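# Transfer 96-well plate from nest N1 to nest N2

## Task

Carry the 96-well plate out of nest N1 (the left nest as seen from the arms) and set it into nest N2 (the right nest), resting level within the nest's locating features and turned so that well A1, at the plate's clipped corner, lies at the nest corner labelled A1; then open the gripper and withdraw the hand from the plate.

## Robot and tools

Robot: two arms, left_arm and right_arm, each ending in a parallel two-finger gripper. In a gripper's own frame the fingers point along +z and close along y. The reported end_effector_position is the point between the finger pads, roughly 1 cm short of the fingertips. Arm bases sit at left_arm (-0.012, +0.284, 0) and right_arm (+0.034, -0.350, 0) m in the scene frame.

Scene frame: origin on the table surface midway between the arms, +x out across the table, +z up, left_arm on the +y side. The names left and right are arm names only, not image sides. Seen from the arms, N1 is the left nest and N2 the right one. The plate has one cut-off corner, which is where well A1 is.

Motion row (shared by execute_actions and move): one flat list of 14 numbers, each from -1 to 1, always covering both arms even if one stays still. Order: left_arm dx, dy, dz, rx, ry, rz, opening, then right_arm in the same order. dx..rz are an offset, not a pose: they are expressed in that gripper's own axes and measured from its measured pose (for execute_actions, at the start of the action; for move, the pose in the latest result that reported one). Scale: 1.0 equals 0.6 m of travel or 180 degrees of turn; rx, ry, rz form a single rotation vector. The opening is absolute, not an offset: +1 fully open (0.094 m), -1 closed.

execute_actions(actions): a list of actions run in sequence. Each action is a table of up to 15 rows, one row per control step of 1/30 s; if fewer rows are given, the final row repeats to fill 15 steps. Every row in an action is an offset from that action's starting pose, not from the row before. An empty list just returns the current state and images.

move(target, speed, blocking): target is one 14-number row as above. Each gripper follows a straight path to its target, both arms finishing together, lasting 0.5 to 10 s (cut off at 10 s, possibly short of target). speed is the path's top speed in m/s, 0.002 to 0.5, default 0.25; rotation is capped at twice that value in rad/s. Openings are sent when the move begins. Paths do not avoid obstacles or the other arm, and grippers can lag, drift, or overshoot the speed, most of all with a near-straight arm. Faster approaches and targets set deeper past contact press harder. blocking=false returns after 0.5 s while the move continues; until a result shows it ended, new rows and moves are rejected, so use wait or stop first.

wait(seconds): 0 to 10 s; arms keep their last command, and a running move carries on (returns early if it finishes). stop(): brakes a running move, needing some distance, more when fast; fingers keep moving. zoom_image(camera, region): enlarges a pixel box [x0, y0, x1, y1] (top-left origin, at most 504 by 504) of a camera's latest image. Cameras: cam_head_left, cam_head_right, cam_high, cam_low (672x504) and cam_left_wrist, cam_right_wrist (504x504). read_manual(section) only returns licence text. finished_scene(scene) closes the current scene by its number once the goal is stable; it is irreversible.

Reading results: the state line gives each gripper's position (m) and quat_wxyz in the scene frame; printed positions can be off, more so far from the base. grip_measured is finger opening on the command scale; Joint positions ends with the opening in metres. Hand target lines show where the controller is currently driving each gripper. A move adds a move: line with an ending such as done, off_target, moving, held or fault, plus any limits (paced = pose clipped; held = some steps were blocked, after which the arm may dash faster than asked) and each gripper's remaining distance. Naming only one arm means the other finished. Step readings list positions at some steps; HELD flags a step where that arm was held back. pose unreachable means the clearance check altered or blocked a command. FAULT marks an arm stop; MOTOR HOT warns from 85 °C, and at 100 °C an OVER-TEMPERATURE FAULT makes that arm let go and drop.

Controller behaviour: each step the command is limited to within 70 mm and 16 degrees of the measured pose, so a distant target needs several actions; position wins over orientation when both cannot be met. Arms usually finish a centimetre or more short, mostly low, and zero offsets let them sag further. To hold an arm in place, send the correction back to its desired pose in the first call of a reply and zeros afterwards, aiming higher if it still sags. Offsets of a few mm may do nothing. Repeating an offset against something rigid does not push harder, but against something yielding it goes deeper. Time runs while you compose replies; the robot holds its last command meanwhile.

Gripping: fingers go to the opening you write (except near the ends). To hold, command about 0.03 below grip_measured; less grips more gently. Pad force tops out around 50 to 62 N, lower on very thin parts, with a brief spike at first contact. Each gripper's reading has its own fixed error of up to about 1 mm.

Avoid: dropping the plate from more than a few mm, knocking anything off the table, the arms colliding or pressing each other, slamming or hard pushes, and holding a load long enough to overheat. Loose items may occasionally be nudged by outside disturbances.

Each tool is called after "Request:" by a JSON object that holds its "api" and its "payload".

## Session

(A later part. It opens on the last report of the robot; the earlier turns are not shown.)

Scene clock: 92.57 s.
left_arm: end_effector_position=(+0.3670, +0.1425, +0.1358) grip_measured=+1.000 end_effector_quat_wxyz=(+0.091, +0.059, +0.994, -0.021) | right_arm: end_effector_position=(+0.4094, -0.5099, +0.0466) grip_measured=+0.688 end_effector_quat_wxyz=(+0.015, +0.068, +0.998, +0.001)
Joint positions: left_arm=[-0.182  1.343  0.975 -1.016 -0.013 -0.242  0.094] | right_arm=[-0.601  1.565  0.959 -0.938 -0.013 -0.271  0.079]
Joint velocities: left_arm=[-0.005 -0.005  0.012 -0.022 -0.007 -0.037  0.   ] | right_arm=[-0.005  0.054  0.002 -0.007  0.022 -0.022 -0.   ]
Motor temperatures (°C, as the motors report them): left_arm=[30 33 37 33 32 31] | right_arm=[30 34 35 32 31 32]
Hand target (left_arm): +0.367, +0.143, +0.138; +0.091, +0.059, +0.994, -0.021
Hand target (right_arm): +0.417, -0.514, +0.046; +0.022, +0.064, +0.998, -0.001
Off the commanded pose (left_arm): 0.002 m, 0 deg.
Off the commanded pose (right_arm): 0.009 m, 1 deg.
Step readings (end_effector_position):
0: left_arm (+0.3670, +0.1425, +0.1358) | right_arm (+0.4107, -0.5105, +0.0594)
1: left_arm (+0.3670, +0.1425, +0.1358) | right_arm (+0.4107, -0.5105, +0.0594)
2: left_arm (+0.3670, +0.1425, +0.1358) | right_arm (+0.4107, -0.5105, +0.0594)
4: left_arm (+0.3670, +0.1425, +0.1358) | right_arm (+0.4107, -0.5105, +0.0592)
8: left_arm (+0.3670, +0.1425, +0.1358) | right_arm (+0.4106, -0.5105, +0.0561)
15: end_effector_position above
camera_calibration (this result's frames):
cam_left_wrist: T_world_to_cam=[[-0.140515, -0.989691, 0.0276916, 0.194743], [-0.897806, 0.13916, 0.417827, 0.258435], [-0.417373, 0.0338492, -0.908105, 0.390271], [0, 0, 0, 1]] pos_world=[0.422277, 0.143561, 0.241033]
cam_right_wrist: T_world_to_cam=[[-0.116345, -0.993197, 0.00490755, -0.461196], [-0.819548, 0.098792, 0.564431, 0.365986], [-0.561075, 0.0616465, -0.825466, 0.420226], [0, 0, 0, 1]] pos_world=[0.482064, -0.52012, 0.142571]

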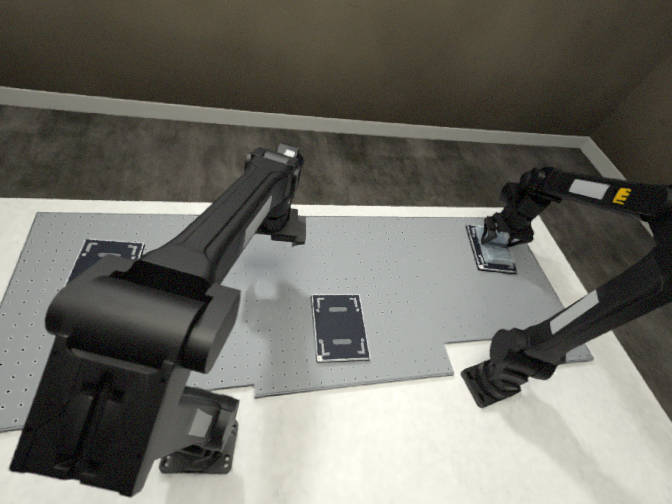

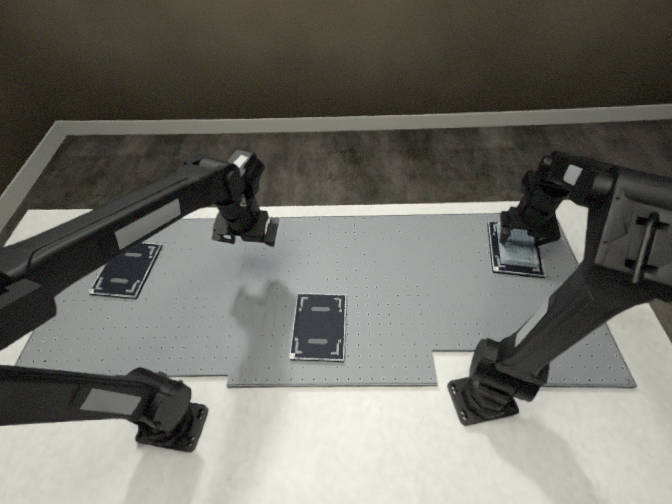

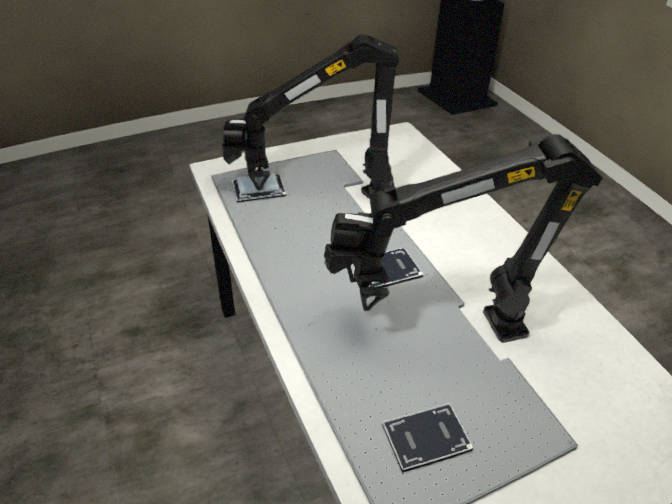

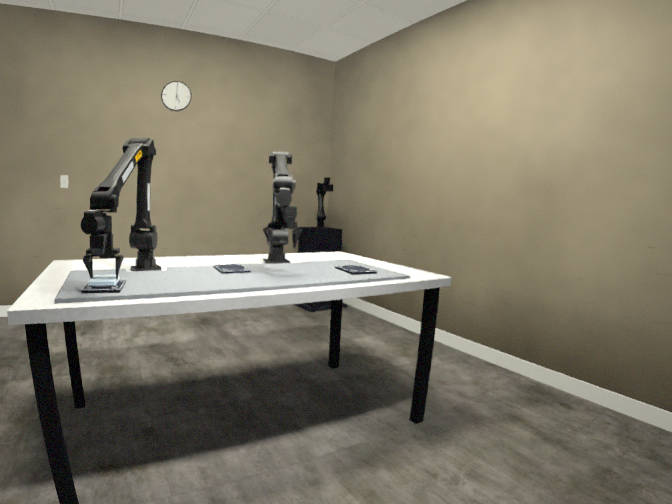

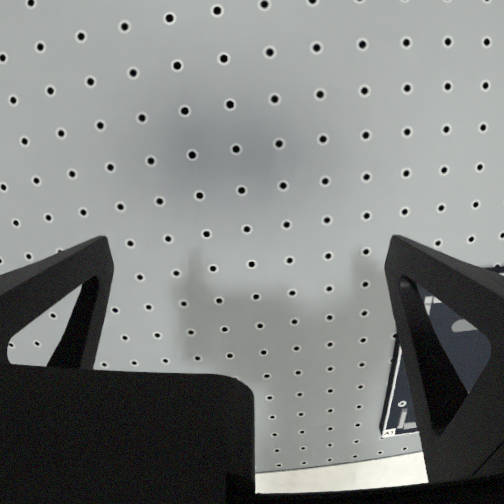

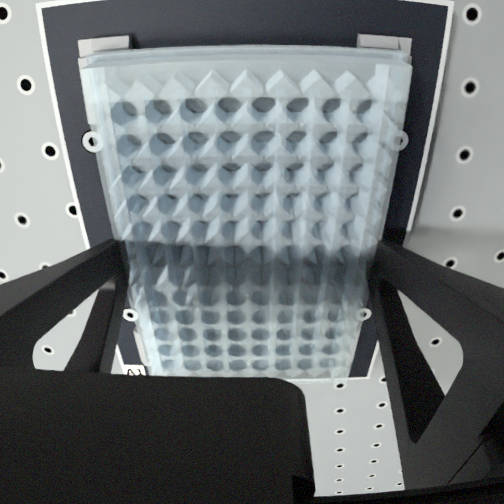

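Request:
{"api": "execute_actions", "payload": {"actions": []}}

Request:
{"api": "zoom_image", "payload": {"camera": "cam_right_wrist", "region": [40, 10, 168, 90]}}

Request:
{"api": "zoom_image", "payload": {"camera": "cam_right_wrist", "region": [326, 10, 454, 90]}}

Scene clock: 92.77 s.
left_arm: end_effector_position=(+0.3670, +0.1425, +0.1358) grip_measured=+1.000 end_effector_quat_wxyz=(+0.091, +0.059, +0.994, -0.021) | right_arm: end_effector_position=(+0.4093, -0.5099, +0.0461) grip_measured=+0.688 end_effector_quat_wxyz=(+0.015, +0.068, +0.998, +0.001)
Joint positions: left_arm=[-0.182  1.343  0.975 -1.016 -0.013 -0.242  0.094] | right_arm=[-0.601  1.566  0.959 -0.938 -0.013 -0.271  0.079]
Joint velocities: left_arm=[-0.005 -0.005  0.012 -0.012  0.007  0.022  0.   ] | right_arm=[-0.015  0.005  0.007 -0.002 -0.022 -0.022  0.001]
Motor temperatures (°C, as the motors report them): left_arm=[30 33 37 33 32 31] | right_arm=[30 34 35 32 31 32]
Hand target (left_arm): +0.367, +0.143, +0.138; +0.091, +0.059, +0.994, -0.021
Hand target (right_arm): +0.417, -0.514, +0.046; +0.022, +0.064, +0.998, -0.001
Off the commanded pose (left_arm): 0.002 m, 0 deg.
Off the commanded pose (right_arm): 0.009 m, 1 deg.
camera_calibration (this result's frames):
cam_left_wrist: T_world_to_cam=[[-0.140515, -0.989691, 0.0276916, 0.194743], [-0.897806, 0.13916, 0.417827, 0.258435], [-0.417373, 0.0338492, -0.908105, 0.390271], [0, 0, 0, 1]] pos_world=[0.422277, 0.143561, 0.241033]
cam_right_wrist: T_world_to_cam=[[-0.11634, -0.993199, 0.00457998, -0.461154], [-0.818954, 0.0985361, 0.565336, 0.365745], [-0.561943, 0.0620202, -0.824848, 0.420326], [0, 0, 0, 1]] pos_world=[0.482076, -0.520125, 0.142048]

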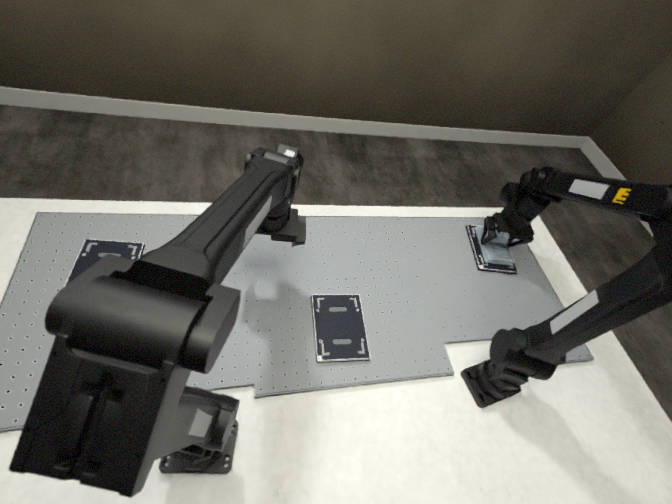

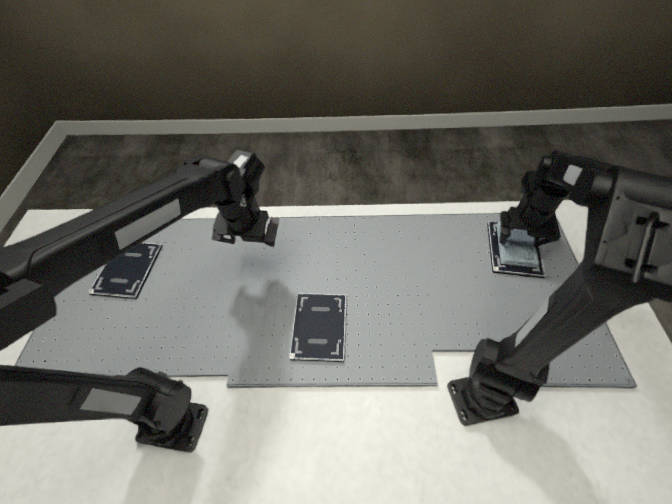

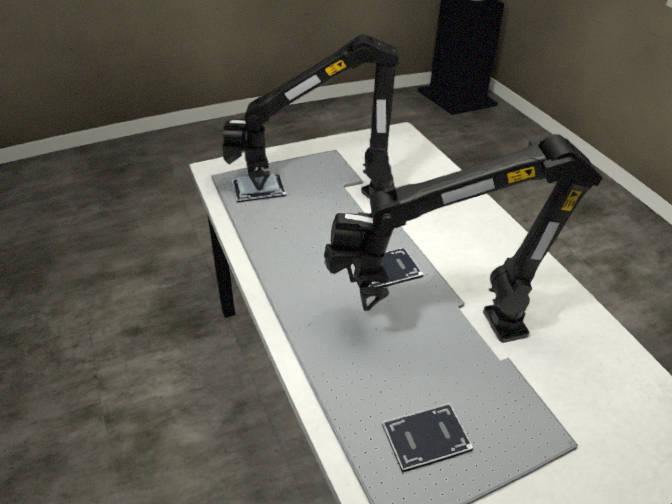

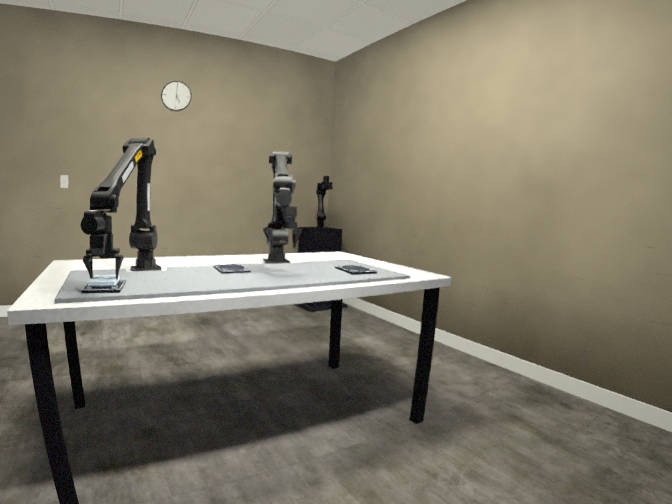

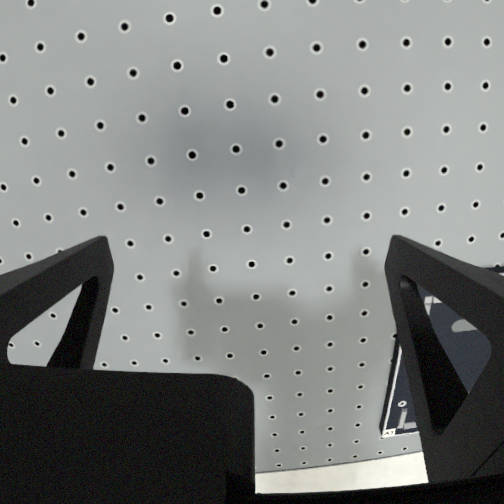

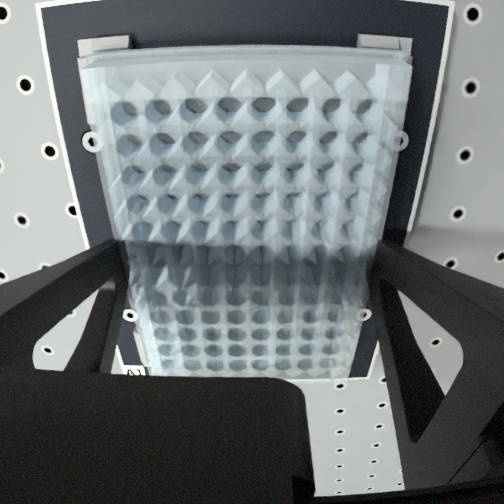

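Region (40, 10, 168, 90) of cam_right_wrist's 504x504 image, scaled by 3.938, with more detail than that image has; it fills the top 315 rows of this view, and the rest is white.

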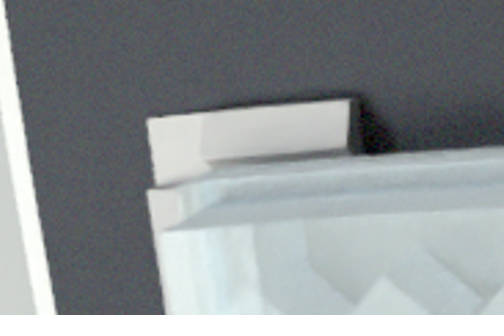

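Region (326, 10, 454, 90) of cam_right_wrist's 504x504 image, scaled by 3.938, with more detail than that image has; it fills the top 315 rows of this view, and the rest is white.

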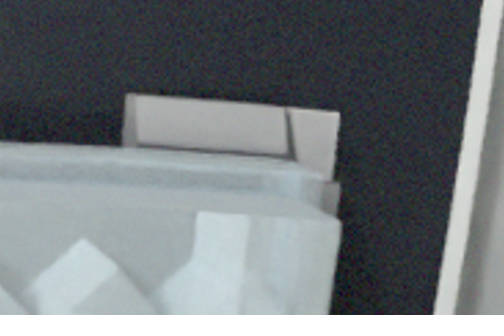

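Request:
{"api": "execute_actions", "payload": {"actions": [[[0,0,-0.003,0,0,0,1,-0.00852,-0.00242,0.00368,-0.00024,0.00086,0,0.66],[0,0,-0.003,0,0,0,1,-0.00791,-0.00228,0.00598,-0.00054,0.00197,0,0.66],[0,0,-0.003,0,0,0,1,-0.0075,-0.00219,0.00751,-0.00075,0.0027,0,0.66],[0,0,-0.003,0,0,0,1,-0.00721,-0.00212,0.00859,-0.00089,0.00322,0,0.66],[0,0,-0.003,0,0,0,1,-0.00697,-0.00207,0.00951,-0.00101,0.00366,0,0.66],[0,0,-0.003,0,0,0,1,-0.00673,-0.00201,0.01042,-0.00114,0.0041,0,0.66],[0,0,-0.003,0,0,0,1,-0.00648,-0.00196,0.01134,-0.00126,0.00454,0,0.66],[0,0,-0.003,0,0,0,1,-0.00624,-0.0019,0.01226,-0.00138,0.00498,0,0.66],[0,0,-0.003,0,0,0,1,-0.00599,-0.00185,0.01318,-0.0015,0.00543,0,0.66],[0,0,-0.003,0,0,0,1,-0.00575,-0.00179,0.0141,-0.00163,0.00587,0,0.66],[0,0,-0.003,0,0,0,1,-0.0055,-0.00174,0.01502,-0.00175,0.00631,0.0001,0.66],[0,0,-0.003,0,0,0,1,-0.00526,-0.00168,0.01594,-0.00187,0.00675,0.0001,0.66]]]}}

Scene clock: 95.13 s.
left_arm: end_effector_position=(+0.3670, +0.1425, +0.1358) grip_measured=+1.000 end_effector_quat_wxyz=(+0.091, +0.059, +0.994, -0.021) | right_arm: end_effector_position=(+0.4085, -0.5095, +0.0421) grip_measured=+0.688 end_effector_quat_wxyz=(+0.010, +0.068, +0.998, +0.003)
Joint positions: left_arm=[-0.182  1.343  0.975 -1.016 -0.013 -0.242  0.094] | right_arm=[-0.601  1.576  0.959 -0.938 -0.013 -0.271  0.079]
Joint velocities: left_arm=[-0.005 -0.015  0.007  0.002 -0.022 -0.037  0.   ] | right_arm=[-0.005 -0.015 -0.007  0.007  0.007 -0.037  0.   ]
Motor temperatures (°C, as the motors report them): left_arm=[30 33 37 33 32 31] | right_arm=[30 34 35 32 31 32]
Hand target (left_arm): +0.367, +0.143, +0.138; +0.091, +0.059, +0.994, -0.021
Hand target (right_arm): +0.412, -0.511, +0.037; +0.005, +0.068, +0.998, +0.005
Off the commanded pose (left_arm): 0.002 m, 0 deg.
Off the commanded pose (right_arm): 0.007 m, 1 deg.
Step readings (end_effector_position):
0: left_arm (+0.3670, +0.1425, +0.1358) | right_arm (+0.4093, -0.5099, +0.0461)
1: left_arm (+0.3670, +0.1425, +0.1358) | right_arm (+0.4093, -0.5099, +0.0461)
2: left_arm (+0.3670, +0.1425, +0.1358) | right_arm (+0.4093, -0.5099, +0.0461)
4: left_arm (+0.3670, +0.1425, +0.1358) | right_arm (+0.4092, -0.5098, +0.0455)
8: left_arm (+0.3670, +0.1425, +0.1358) | right_arm (+0.4086, -0.5096, +0.0429)
15: end_effector_position above
camera_calibration (this result's frames):
cam_left_wrist: T_world_to_cam=[[-0.140515, -0.989691, 0.0276916, 0.194743], [-0.897806, 0.13916, 0.417827, 0.258435], [-0.417373, 0.0338492, -0.908105, 0.390271], [0, 0, 0, 1]] pos_world=[0.422277, 0.143561, 0.241033]
cam_right_wrist: T_world_to_cam=[[-0.116683, -0.993168, 0.00125876, -0.460522], [-0.813617, 0.096315, 0.573367, 0.363653], [-0.569572, 0.0658781, -0.819297, 0.421425], [0, 0, 0, 1]] pos_world=[0.482171, -0.520164, 0.137346]

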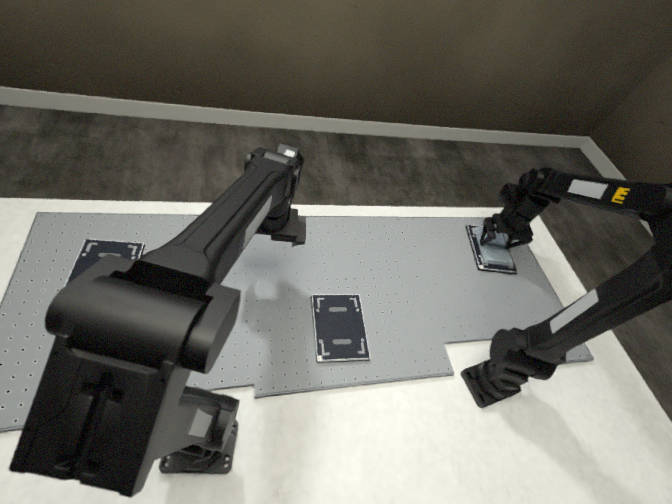

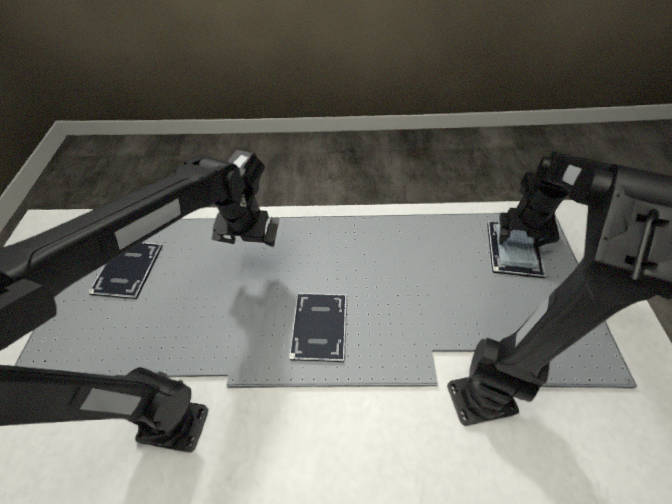

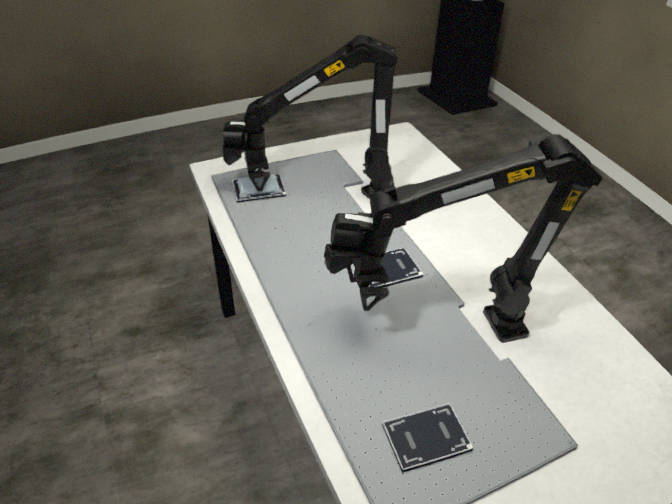

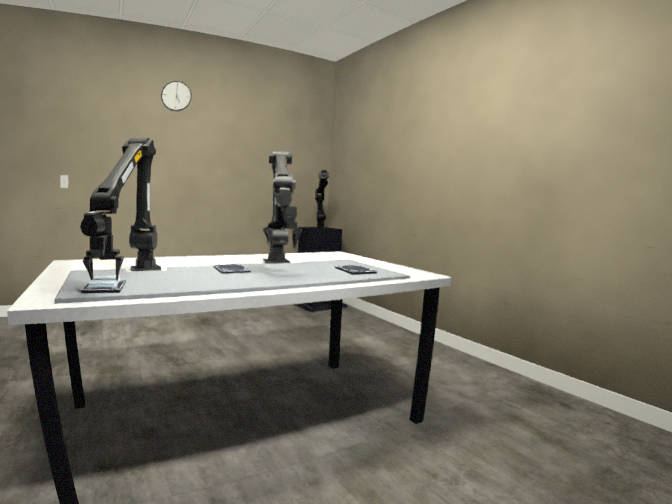

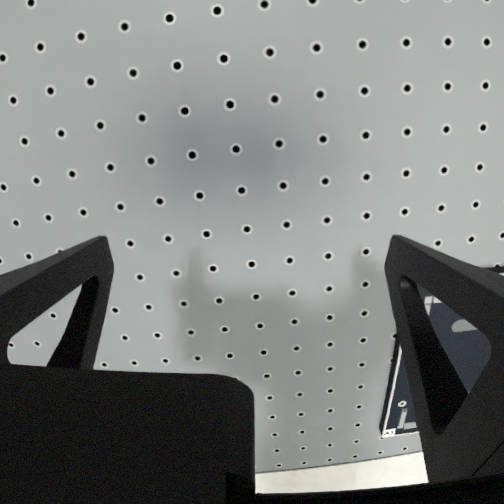

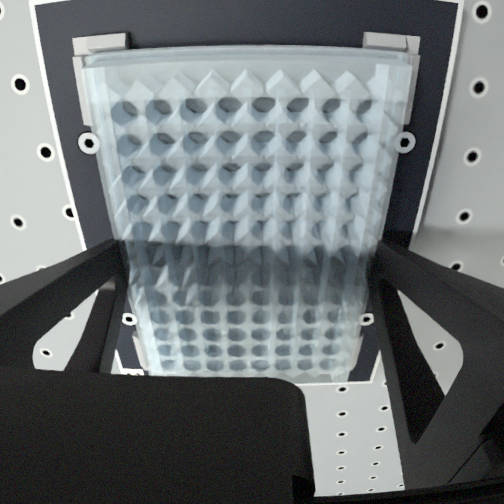

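Request:
{"api": "zoom_image", "payload": {"camera": "cam_right_wrist", "region": [40, 10, 168, 138]}}

Request:
{"api": "zoom_image", "payload": {"camera": "cam_right_wrist", "region": [326, 10, 454, 138]}}

Request:
{"api": "zoom_image", "payload": {"camera": "cam_right_wrist", "region": [100, 290, 400, 400]}}

Request:
{"api": "zoom_image", "payload": {"camera": "cam_low", "region": [70, 255, 140, 300]}}

Request:
{"api": "zoom_image", "payload": {"camera": "cam_head_right", "region": [480, 220, 560, 285]}}

Region (40, 10, 168, 138) of cam_right_wrist's 504x504 image, scaled by 3.938, with more detail than that image has.

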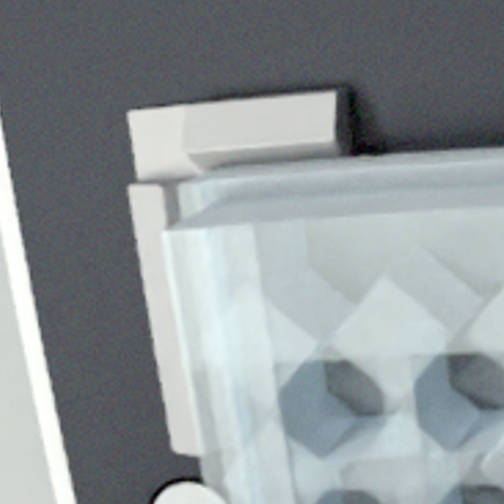

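Region (326, 10, 454, 138) of cam_right_wrist's 504x504 image, scaled by 3.938, with more detail than that image has.

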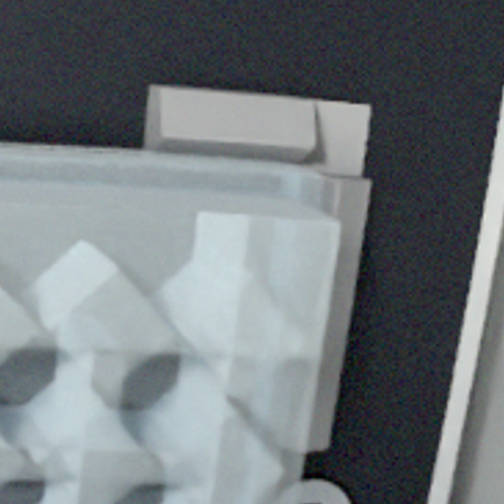

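Region (100, 290, 400, 400) of cam_right_wrist's 504x504 image, scaled by 1.680, with more detail than that image has; it fills the top 185 rows of this view, and the rest is white.

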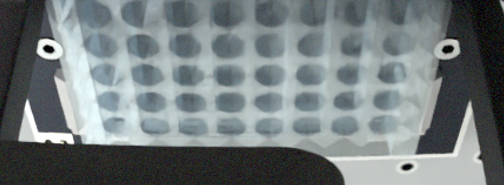

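Region (70, 255, 140, 300) of cam_low's 672x504 image, scaled by 7.200, with more detail than that image has; it fills the top 324 rows of this view, and the rest is white.

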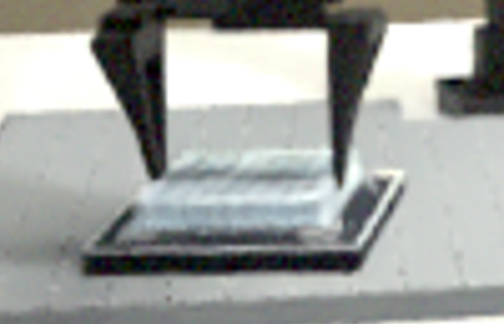

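Region (480, 220, 560, 285) of cam_head_right's 672x504 image, scaled by 6.300, with more detail than that image has; it fills the top 410 rows of this view, and the rest is white.

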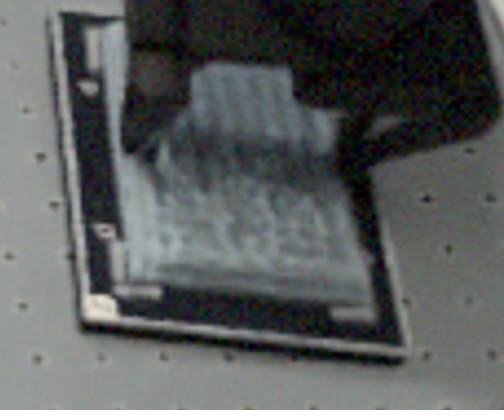

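Request:
{"api": "zoom_image", "payload": {"camera": "cam_right_wrist", "region": [110, 300, 190, 380]}}

Request:
{"api": "zoom_image", "payload": {"camera": "cam_right_wrist", "region": [306, 305, 386, 395]}}

Region (110, 300, 190, 380) of cam_right_wrist's 504x504 image, scaled by 6.300, with more detail than that image has.

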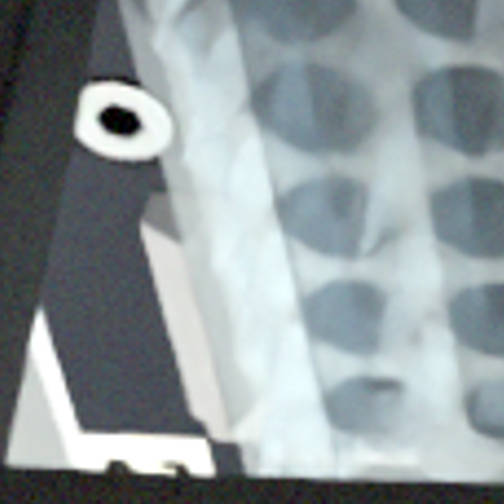

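Region (306, 305, 386, 395) of cam_right_wrist's 504x504 image, scaled by 5.600, with more detail than that image has.

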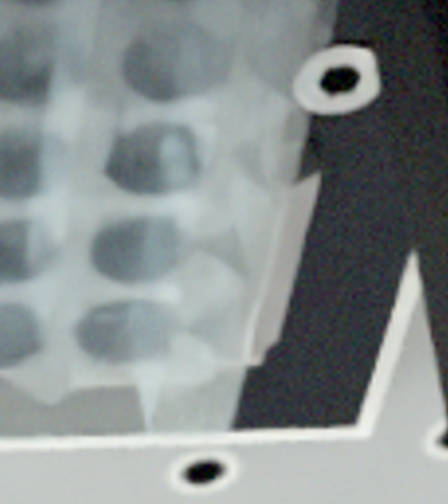

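Request:
{"api": "execute_actions", "payload": {"actions": [[[0,0,-0.003,0,0,0,1,-0.00511,0.00345,0.00507,-0.00136,0.00491,0,0.66],[0,0,-0.003,0,0,0,1,-0.00511,0.00345,0.00507,-0.00136,0.00491,0.0007,0.66],[0,0,-0.003,0,0,0,1,-0.00511,0.00345,0.00507,-0.00136,0.00491,0.0013,0.66],[0,0,-0.003,0,0,0,1,-0.00511,0.00345,0.00507,-0.00136,0.00491,0.0013,0.66],[0,0,-0.003,0,0,0,1,-0.00487,0.0035,0.00598,-0.00148,0.00535,0.0013,0.66],[0,0,-0.003,0,0,0,1,-0.00463,0.00356,0.0069,-0.00161,0.00578,0.0013,0.66],[0,0,-0.003,0,0,0,1,-0.00439,0.00361,0.00781,-0.00173,0.00622,0.0013,0.66],[0,0,-0.003,0,0,0,1,-0.00414,0.00367,0.00872,-0.00185,0.00666,0.0013,0.66],[0,0,-0.003,0,0,0,1,-0.0039,0.00372,0.00963,-0.00197,0.0071,0.0014,0.66],[0,0,-0.003,0,0,0,1,-0.00366,0.00378,0.01055,-0.0021,0.00753,0.0014,0.66],[0,0,-0.003,0,0,0,1,-0.00342,0.00383,0.01146,-0.00222,0.00797,0.0014,0.66]]]}}

Scene clock: 99.00 s.
left_arm: end_effector_position=(+0.3670, +0.1425, +0.1358) grip_measured=+1.000 end_effector_quat_wxyz=(+0.091, +0.059, +0.994, -0.021) | right_arm: end_effector_position=(+0.4080, -0.5093, +0.0414) grip_measured=+0.688 end_effector_quat_wxyz=(+0.008, +0.070, +0.998, +0.004)
Joint positions: left_arm=[-0.182  1.343  0.975 -1.016 -0.013 -0.242  0.094] | right_arm=[-0.601  1.578  0.959 -0.939 -0.013 -0.267  0.079]
Joint velocities: left_arm=[-0.005 -0.005 -0.007 -0.002  0.007 -0.037  0.   ] | right_arm=[-0.005  0.005 -0.002  0.007  0.051 -0.051 -0.001]
Motor temperatures (°C, as the motors report them): left_arm=[30 33 37 33 32 31] | right_arm=[30 34 35 32 31 32]
Hand target (left_arm): +0.367, +0.143, +0.138; +0.091, +0.059, +0.994, -0.021
Hand target (right_arm): +0.411, -0.507, +0.035; -0.002, +0.070, +0.998, +0.008
Off the commanded pose (left_arm): 0.002 m, 0 deg.
Off the commanded pose (right_arm): 0.007 m, 1 deg.
Step readings (end_effector_position):
0: left_arm (+0.3670, +0.1425, +0.1358) | right_arm (+0.4085, -0.5095, +0.0421)
1: left_arm (+0.3670, +0.1425, +0.1358) | right_arm (+0.4082, -0.5094, +0.0421)
2: left_arm (+0.3670, +0.1425, +0.1358) | right_arm (+0.4081, -0.5093, +0.0421)
4: left_arm (+0.3670, +0.1425, +0.1358) | right_arm (+0.4081, -0.5093, +0.0418)
8: left_arm (+0.3670, +0.1425, +0.1358) | right_arm (+0.4080, -0.5093, +0.0416)
15: end_effector_position above
camera_calibration (this result's frames):
cam_left_wrist: T_world_to_cam=[[-0.140515, -0.989691, 0.0276916, 0.194743], [-0.897806, 0.13916, 0.417827, 0.258435], [-0.417373, 0.0338492, -0.908105, 0.390271], [0, 0, 0, 1]] pos_world=[0.422277, 0.143561, 0.241033]
cam_right_wrist: T_world_to_cam=[[-0.120089, -0.992763, 0.000221608, -0.458727], [-0.811459, 0.0982864, 0.576085, 0.36366], [-0.571937, 0.0690016, -0.81739, 0.422997], [0, 0, 0, 1]] pos_world=[0.481935, -0.520337, 0.136356]

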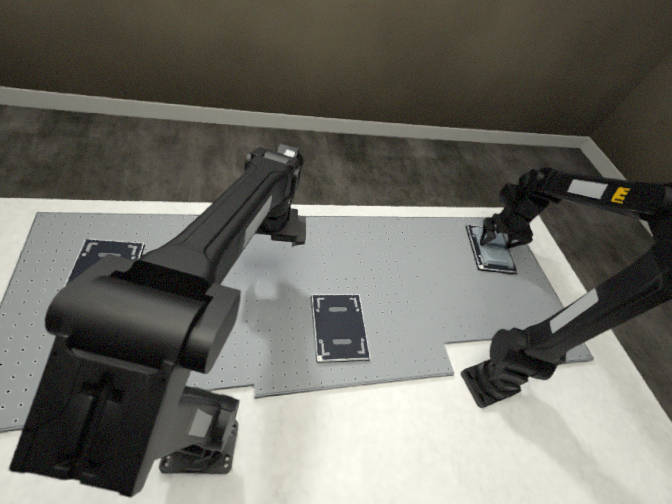

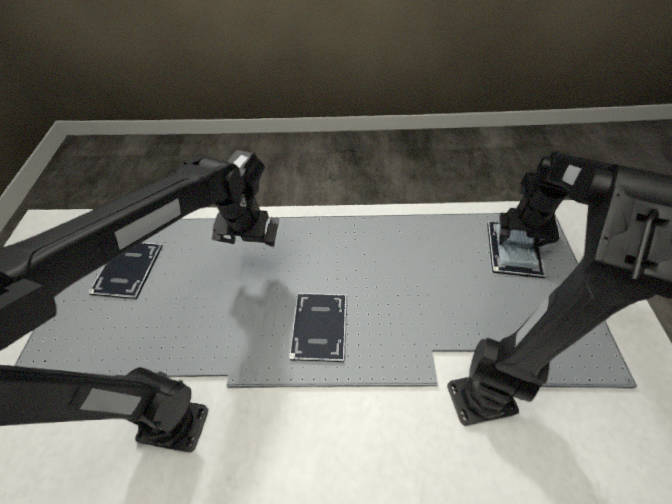

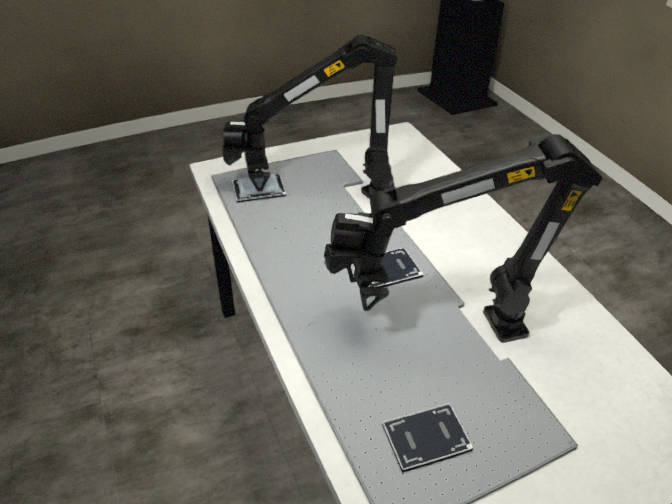

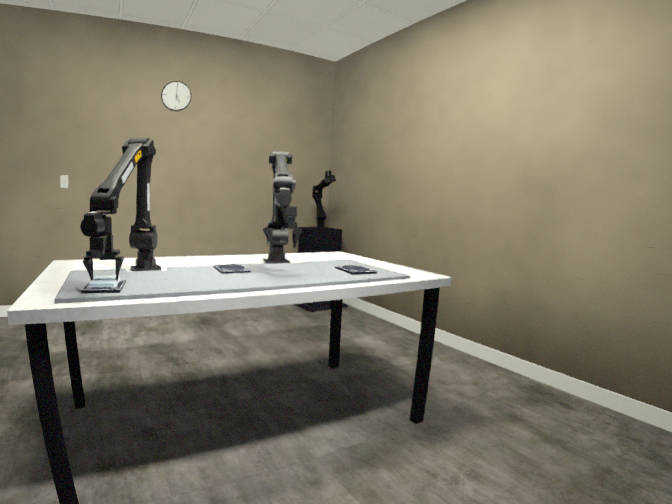

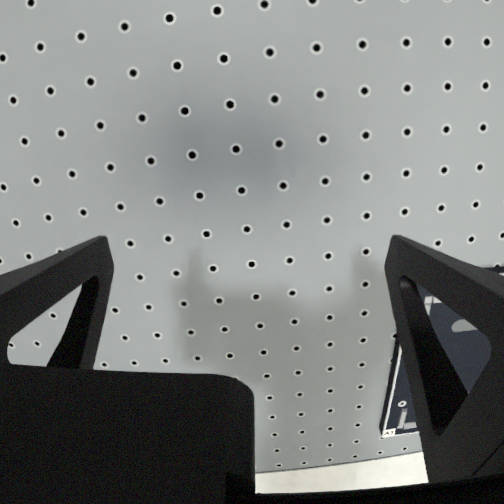

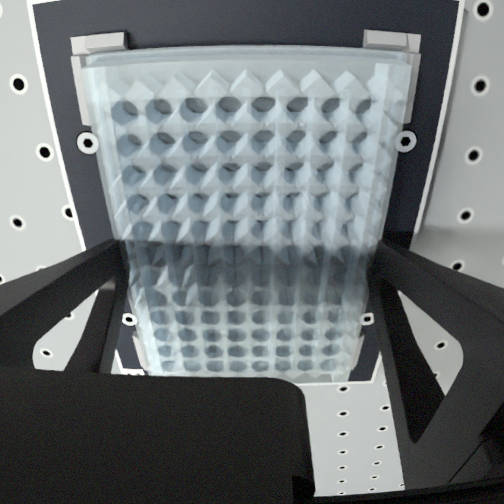

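Request:
{"api": "execute_actions", "payload": {"actions": []}}

Request:
{"api": "zoom_image", "payload": {"camera": "cam_right_wrist", "region": [56, 20, 146, 90]}}

Request:
{"api": "zoom_image", "payload": {"camera": "cam_right_wrist", "region": [348, 20, 438, 90]}}

Scene clock: 99.20 s.
left_arm: end_effector_position=(+0.3670, +0.1425, +0.1358) grip_measured=+1.000 end_effector_quat_wxyz=(+0.091, +0.059, +0.994, -0.021) | right_arm: end_effector_position=(+0.4080, -0.5093, +0.0414) grip_measured=+0.688 end_effector_quat_wxyz=(+0.008, +0.070, +0.998, +0.004)
Joint positions: left_arm=[-0.182  1.343  0.975 -1.016 -0.013 -0.242  0.094] | right_arm=[-0.601  1.578  0.959 -0.939 -0.013 -0.267  0.079]
Joint velocities: left_arm=[ 0.005 -0.005  0.002  0.012 -0.007 -0.007  0.   ] | right_arm=[ 0.005 -0.005  0.007 -0.007 -0.022  0.022  0.001]
Motor temperatures (°C, as the motors report them): left_arm=[30 33 37 33 32 31] | right_arm=[30 34 35 32 31 32]
Hand target (left_arm): +0.367, +0.143, +0.138; +0.091, +0.059, +0.994, -0.021
Hand target (right_arm): +0.411, -0.507, +0.035; -0.002, +0.070, +0.998, +0.008
Off the commanded pose (left_arm): 0.002 m, 0 deg.
Off the commanded pose (right_arm): 0.007 m, 1 deg.
camera_calibration (this result's frames):
cam_left_wrist: T_world_to_cam=[[-0.140515, -0.989691, 0.0276916, 0.194743], [-0.897806, 0.13916, 0.417827, 0.258435], [-0.417373, 0.0338492, -0.908105, 0.390271], [0, 0, 0, 1]] pos_world=[0.422277, 0.143561, 0.241033]
cam_right_wrist: T_world_to_cam=[[-0.120089, -0.992763, 0.000221608, -0.458727], [-0.811459, 0.0982864, 0.576085, 0.36366], [-0.571937, 0.0690016, -0.81739, 0.422997], [0, 0, 0, 1]] pos_world=[0.481935, -0.520337, 0.136356]

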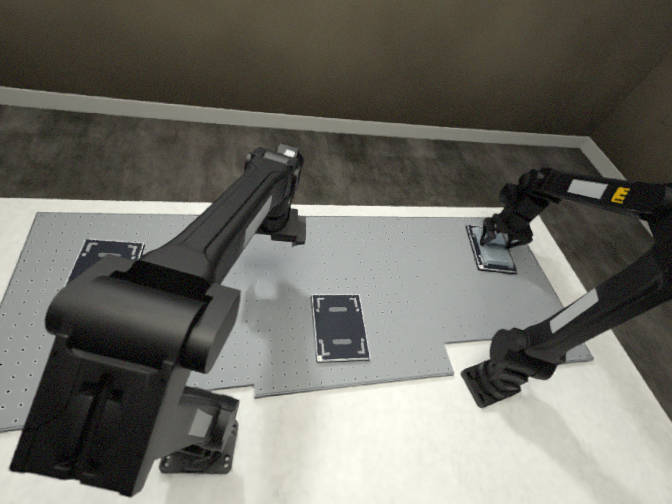

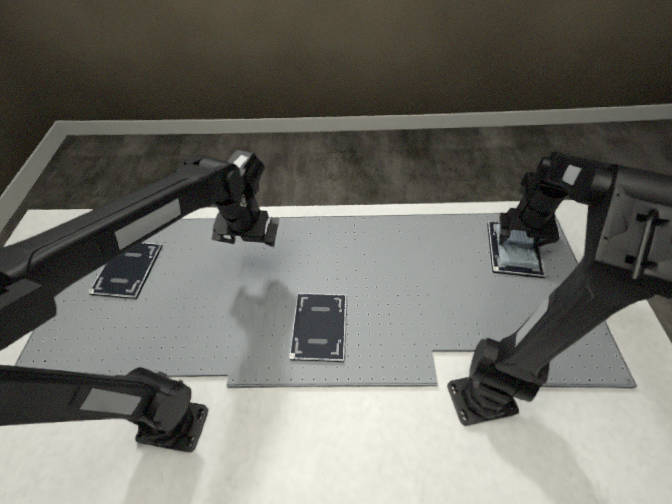

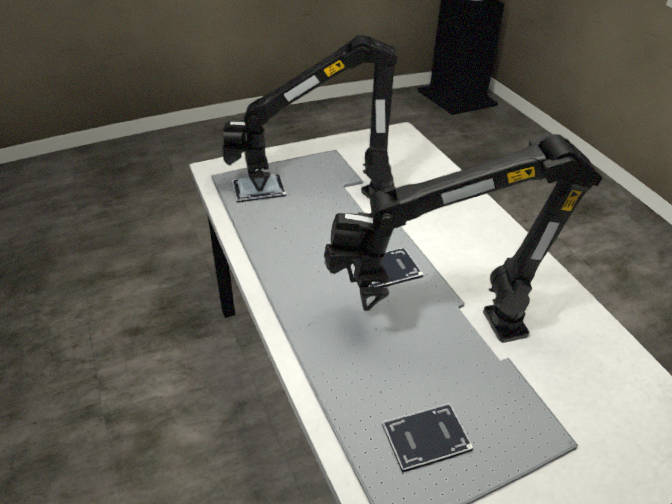

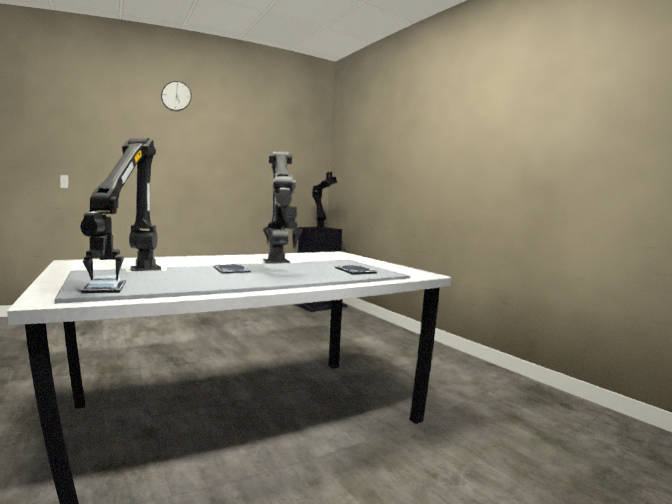

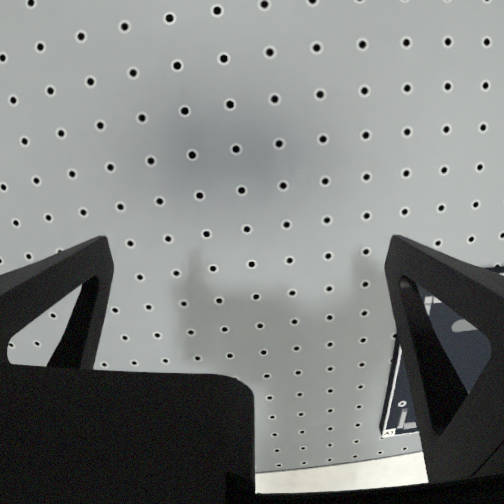

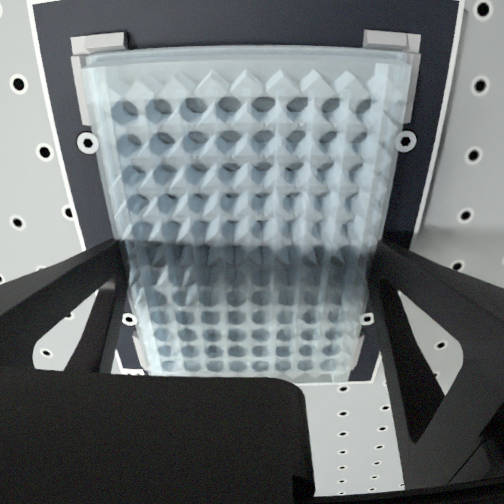

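Region (56, 20, 146, 90) of cam_right_wrist's 504x504 image, scaled by 5.600, with more detail than that image has.

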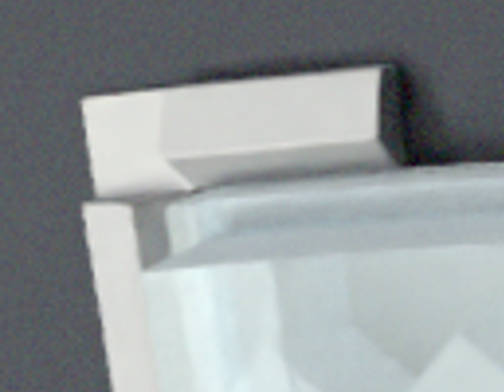

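Region (348, 20, 438, 90) of cam_right_wrist's 504x504 image, scaled by 5.600, with more detail than that image has.

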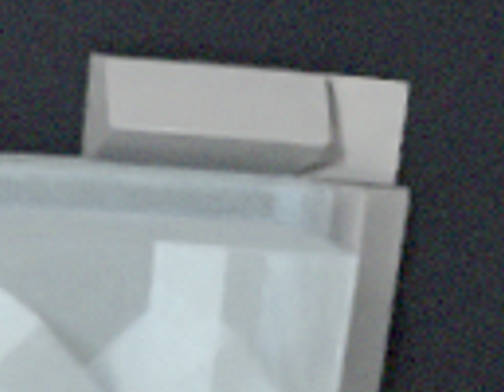

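Request:
{"api": "execute_actions", "payload": {"actions": []}}

Scene clock: 100.10 s.
left_arm: end_effector_position=(+0.3670, +0.1425, +0.1358) grip_measured=+1.000 end_effector_quat_wxyz=(+0.091, +0.059, +0.994, -0.021) | right_arm: end_effector_position=(+0.4080, -0.5093, +0.0414) grip_measured=+0.688 end_effector_quat_wxyz=(+0.008, +0.070, +0.998, +0.004)
Joint positions: left_arm=[-0.182  1.343  0.975 -1.016 -0.013 -0.242  0.094] | right_arm=[-0.601  1.578  0.959 -0.939 -0.013 -0.267  0.079]
Joint velocities: left_arm=[-0.005  0.005 -0.017  0.017  0.022 -0.007  0.   ] | right_arm=[ 0.005 -0.005  0.002  0.002 -0.066 -0.037  0.   ]
Motor temperatures (°C, as the motors report them): left_arm=[30 33 37 33 32 31] | right_arm=[30 34 35 32 31 32]
Hand target (left_arm): +0.367, +0.143, +0.138; +0.091, +0.059, +0.994, -0.021
Hand target (right_arm): +0.411, -0.507, +0.035; -0.002, +0.070, +0.998, +0.008
Off the commanded pose (left_arm): 0.002 m, 0 deg.
Off the commanded pose (right_arm): 0.007 m, 1 deg.
camera_calibration (this result's frames):
cam_left_wrist: T_world_to_cam=[[-0.140515, -0.989691, 0.0276916, 0.194743], [-0.897806, 0.13916, 0.417827, 0.258435], [-0.417373, 0.0338492, -0.908105, 0.390271], [0, 0, 0, 1]] pos_world=[0.422277, 0.143561, 0.241033]
cam_right_wrist: T_world_to_cam=[[-0.120089, -0.992763, 0.000221608, -0.458727], [-0.811459, 0.0982864, 0.576085, 0.36366], [-0.571937, 0.0690016, -0.81739, 0.422997], [0, 0, 0, 1]] pos_world=[0.481935, -0.520337, 0.136356]

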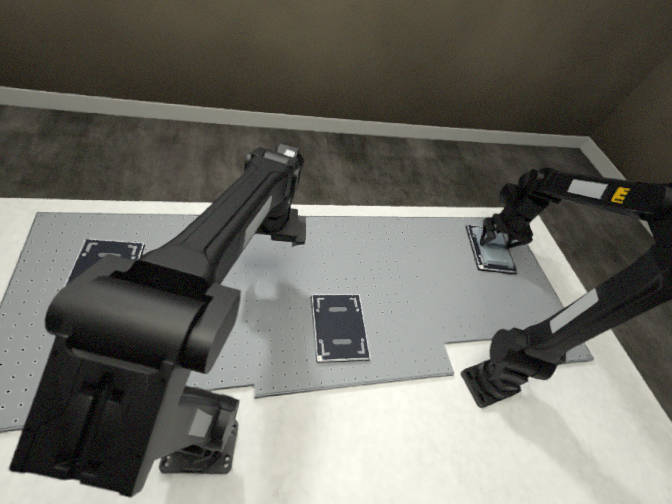

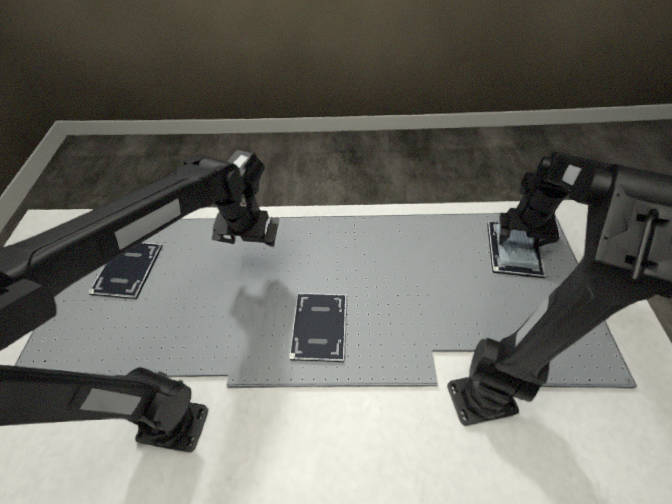

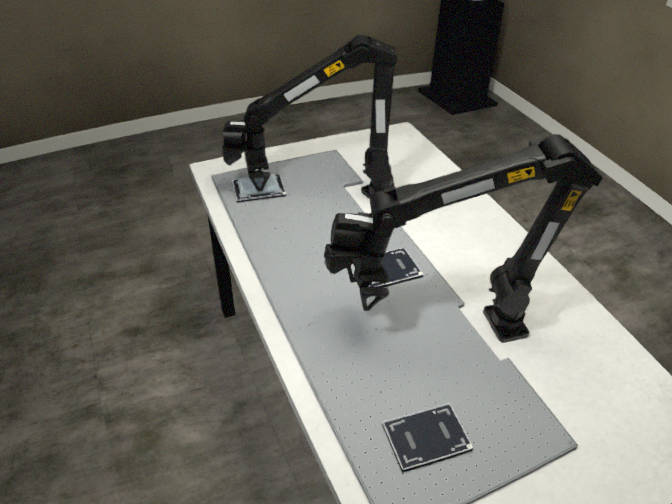

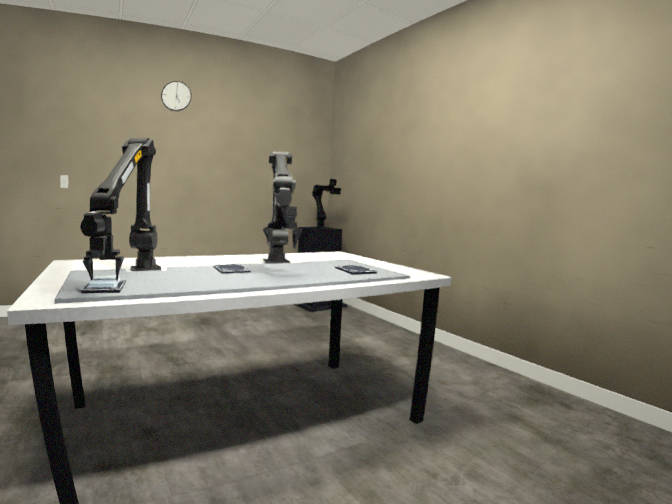

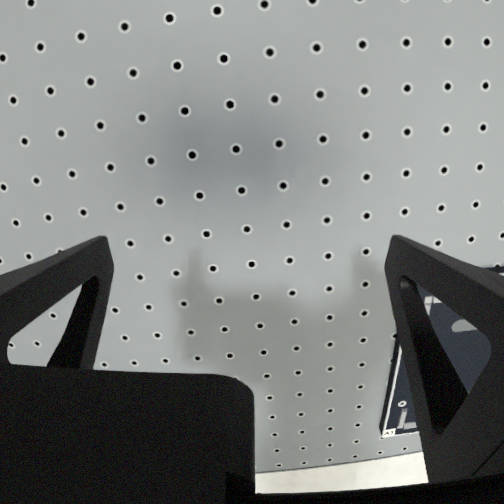

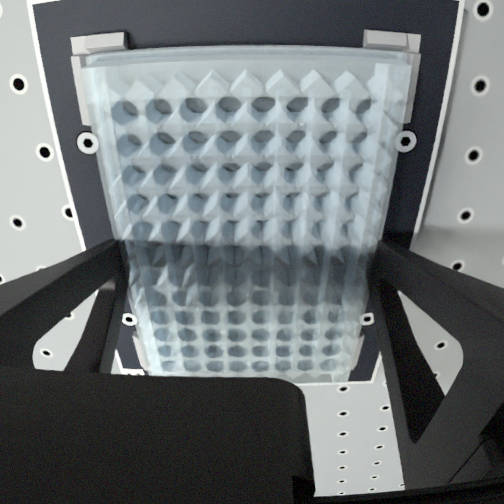

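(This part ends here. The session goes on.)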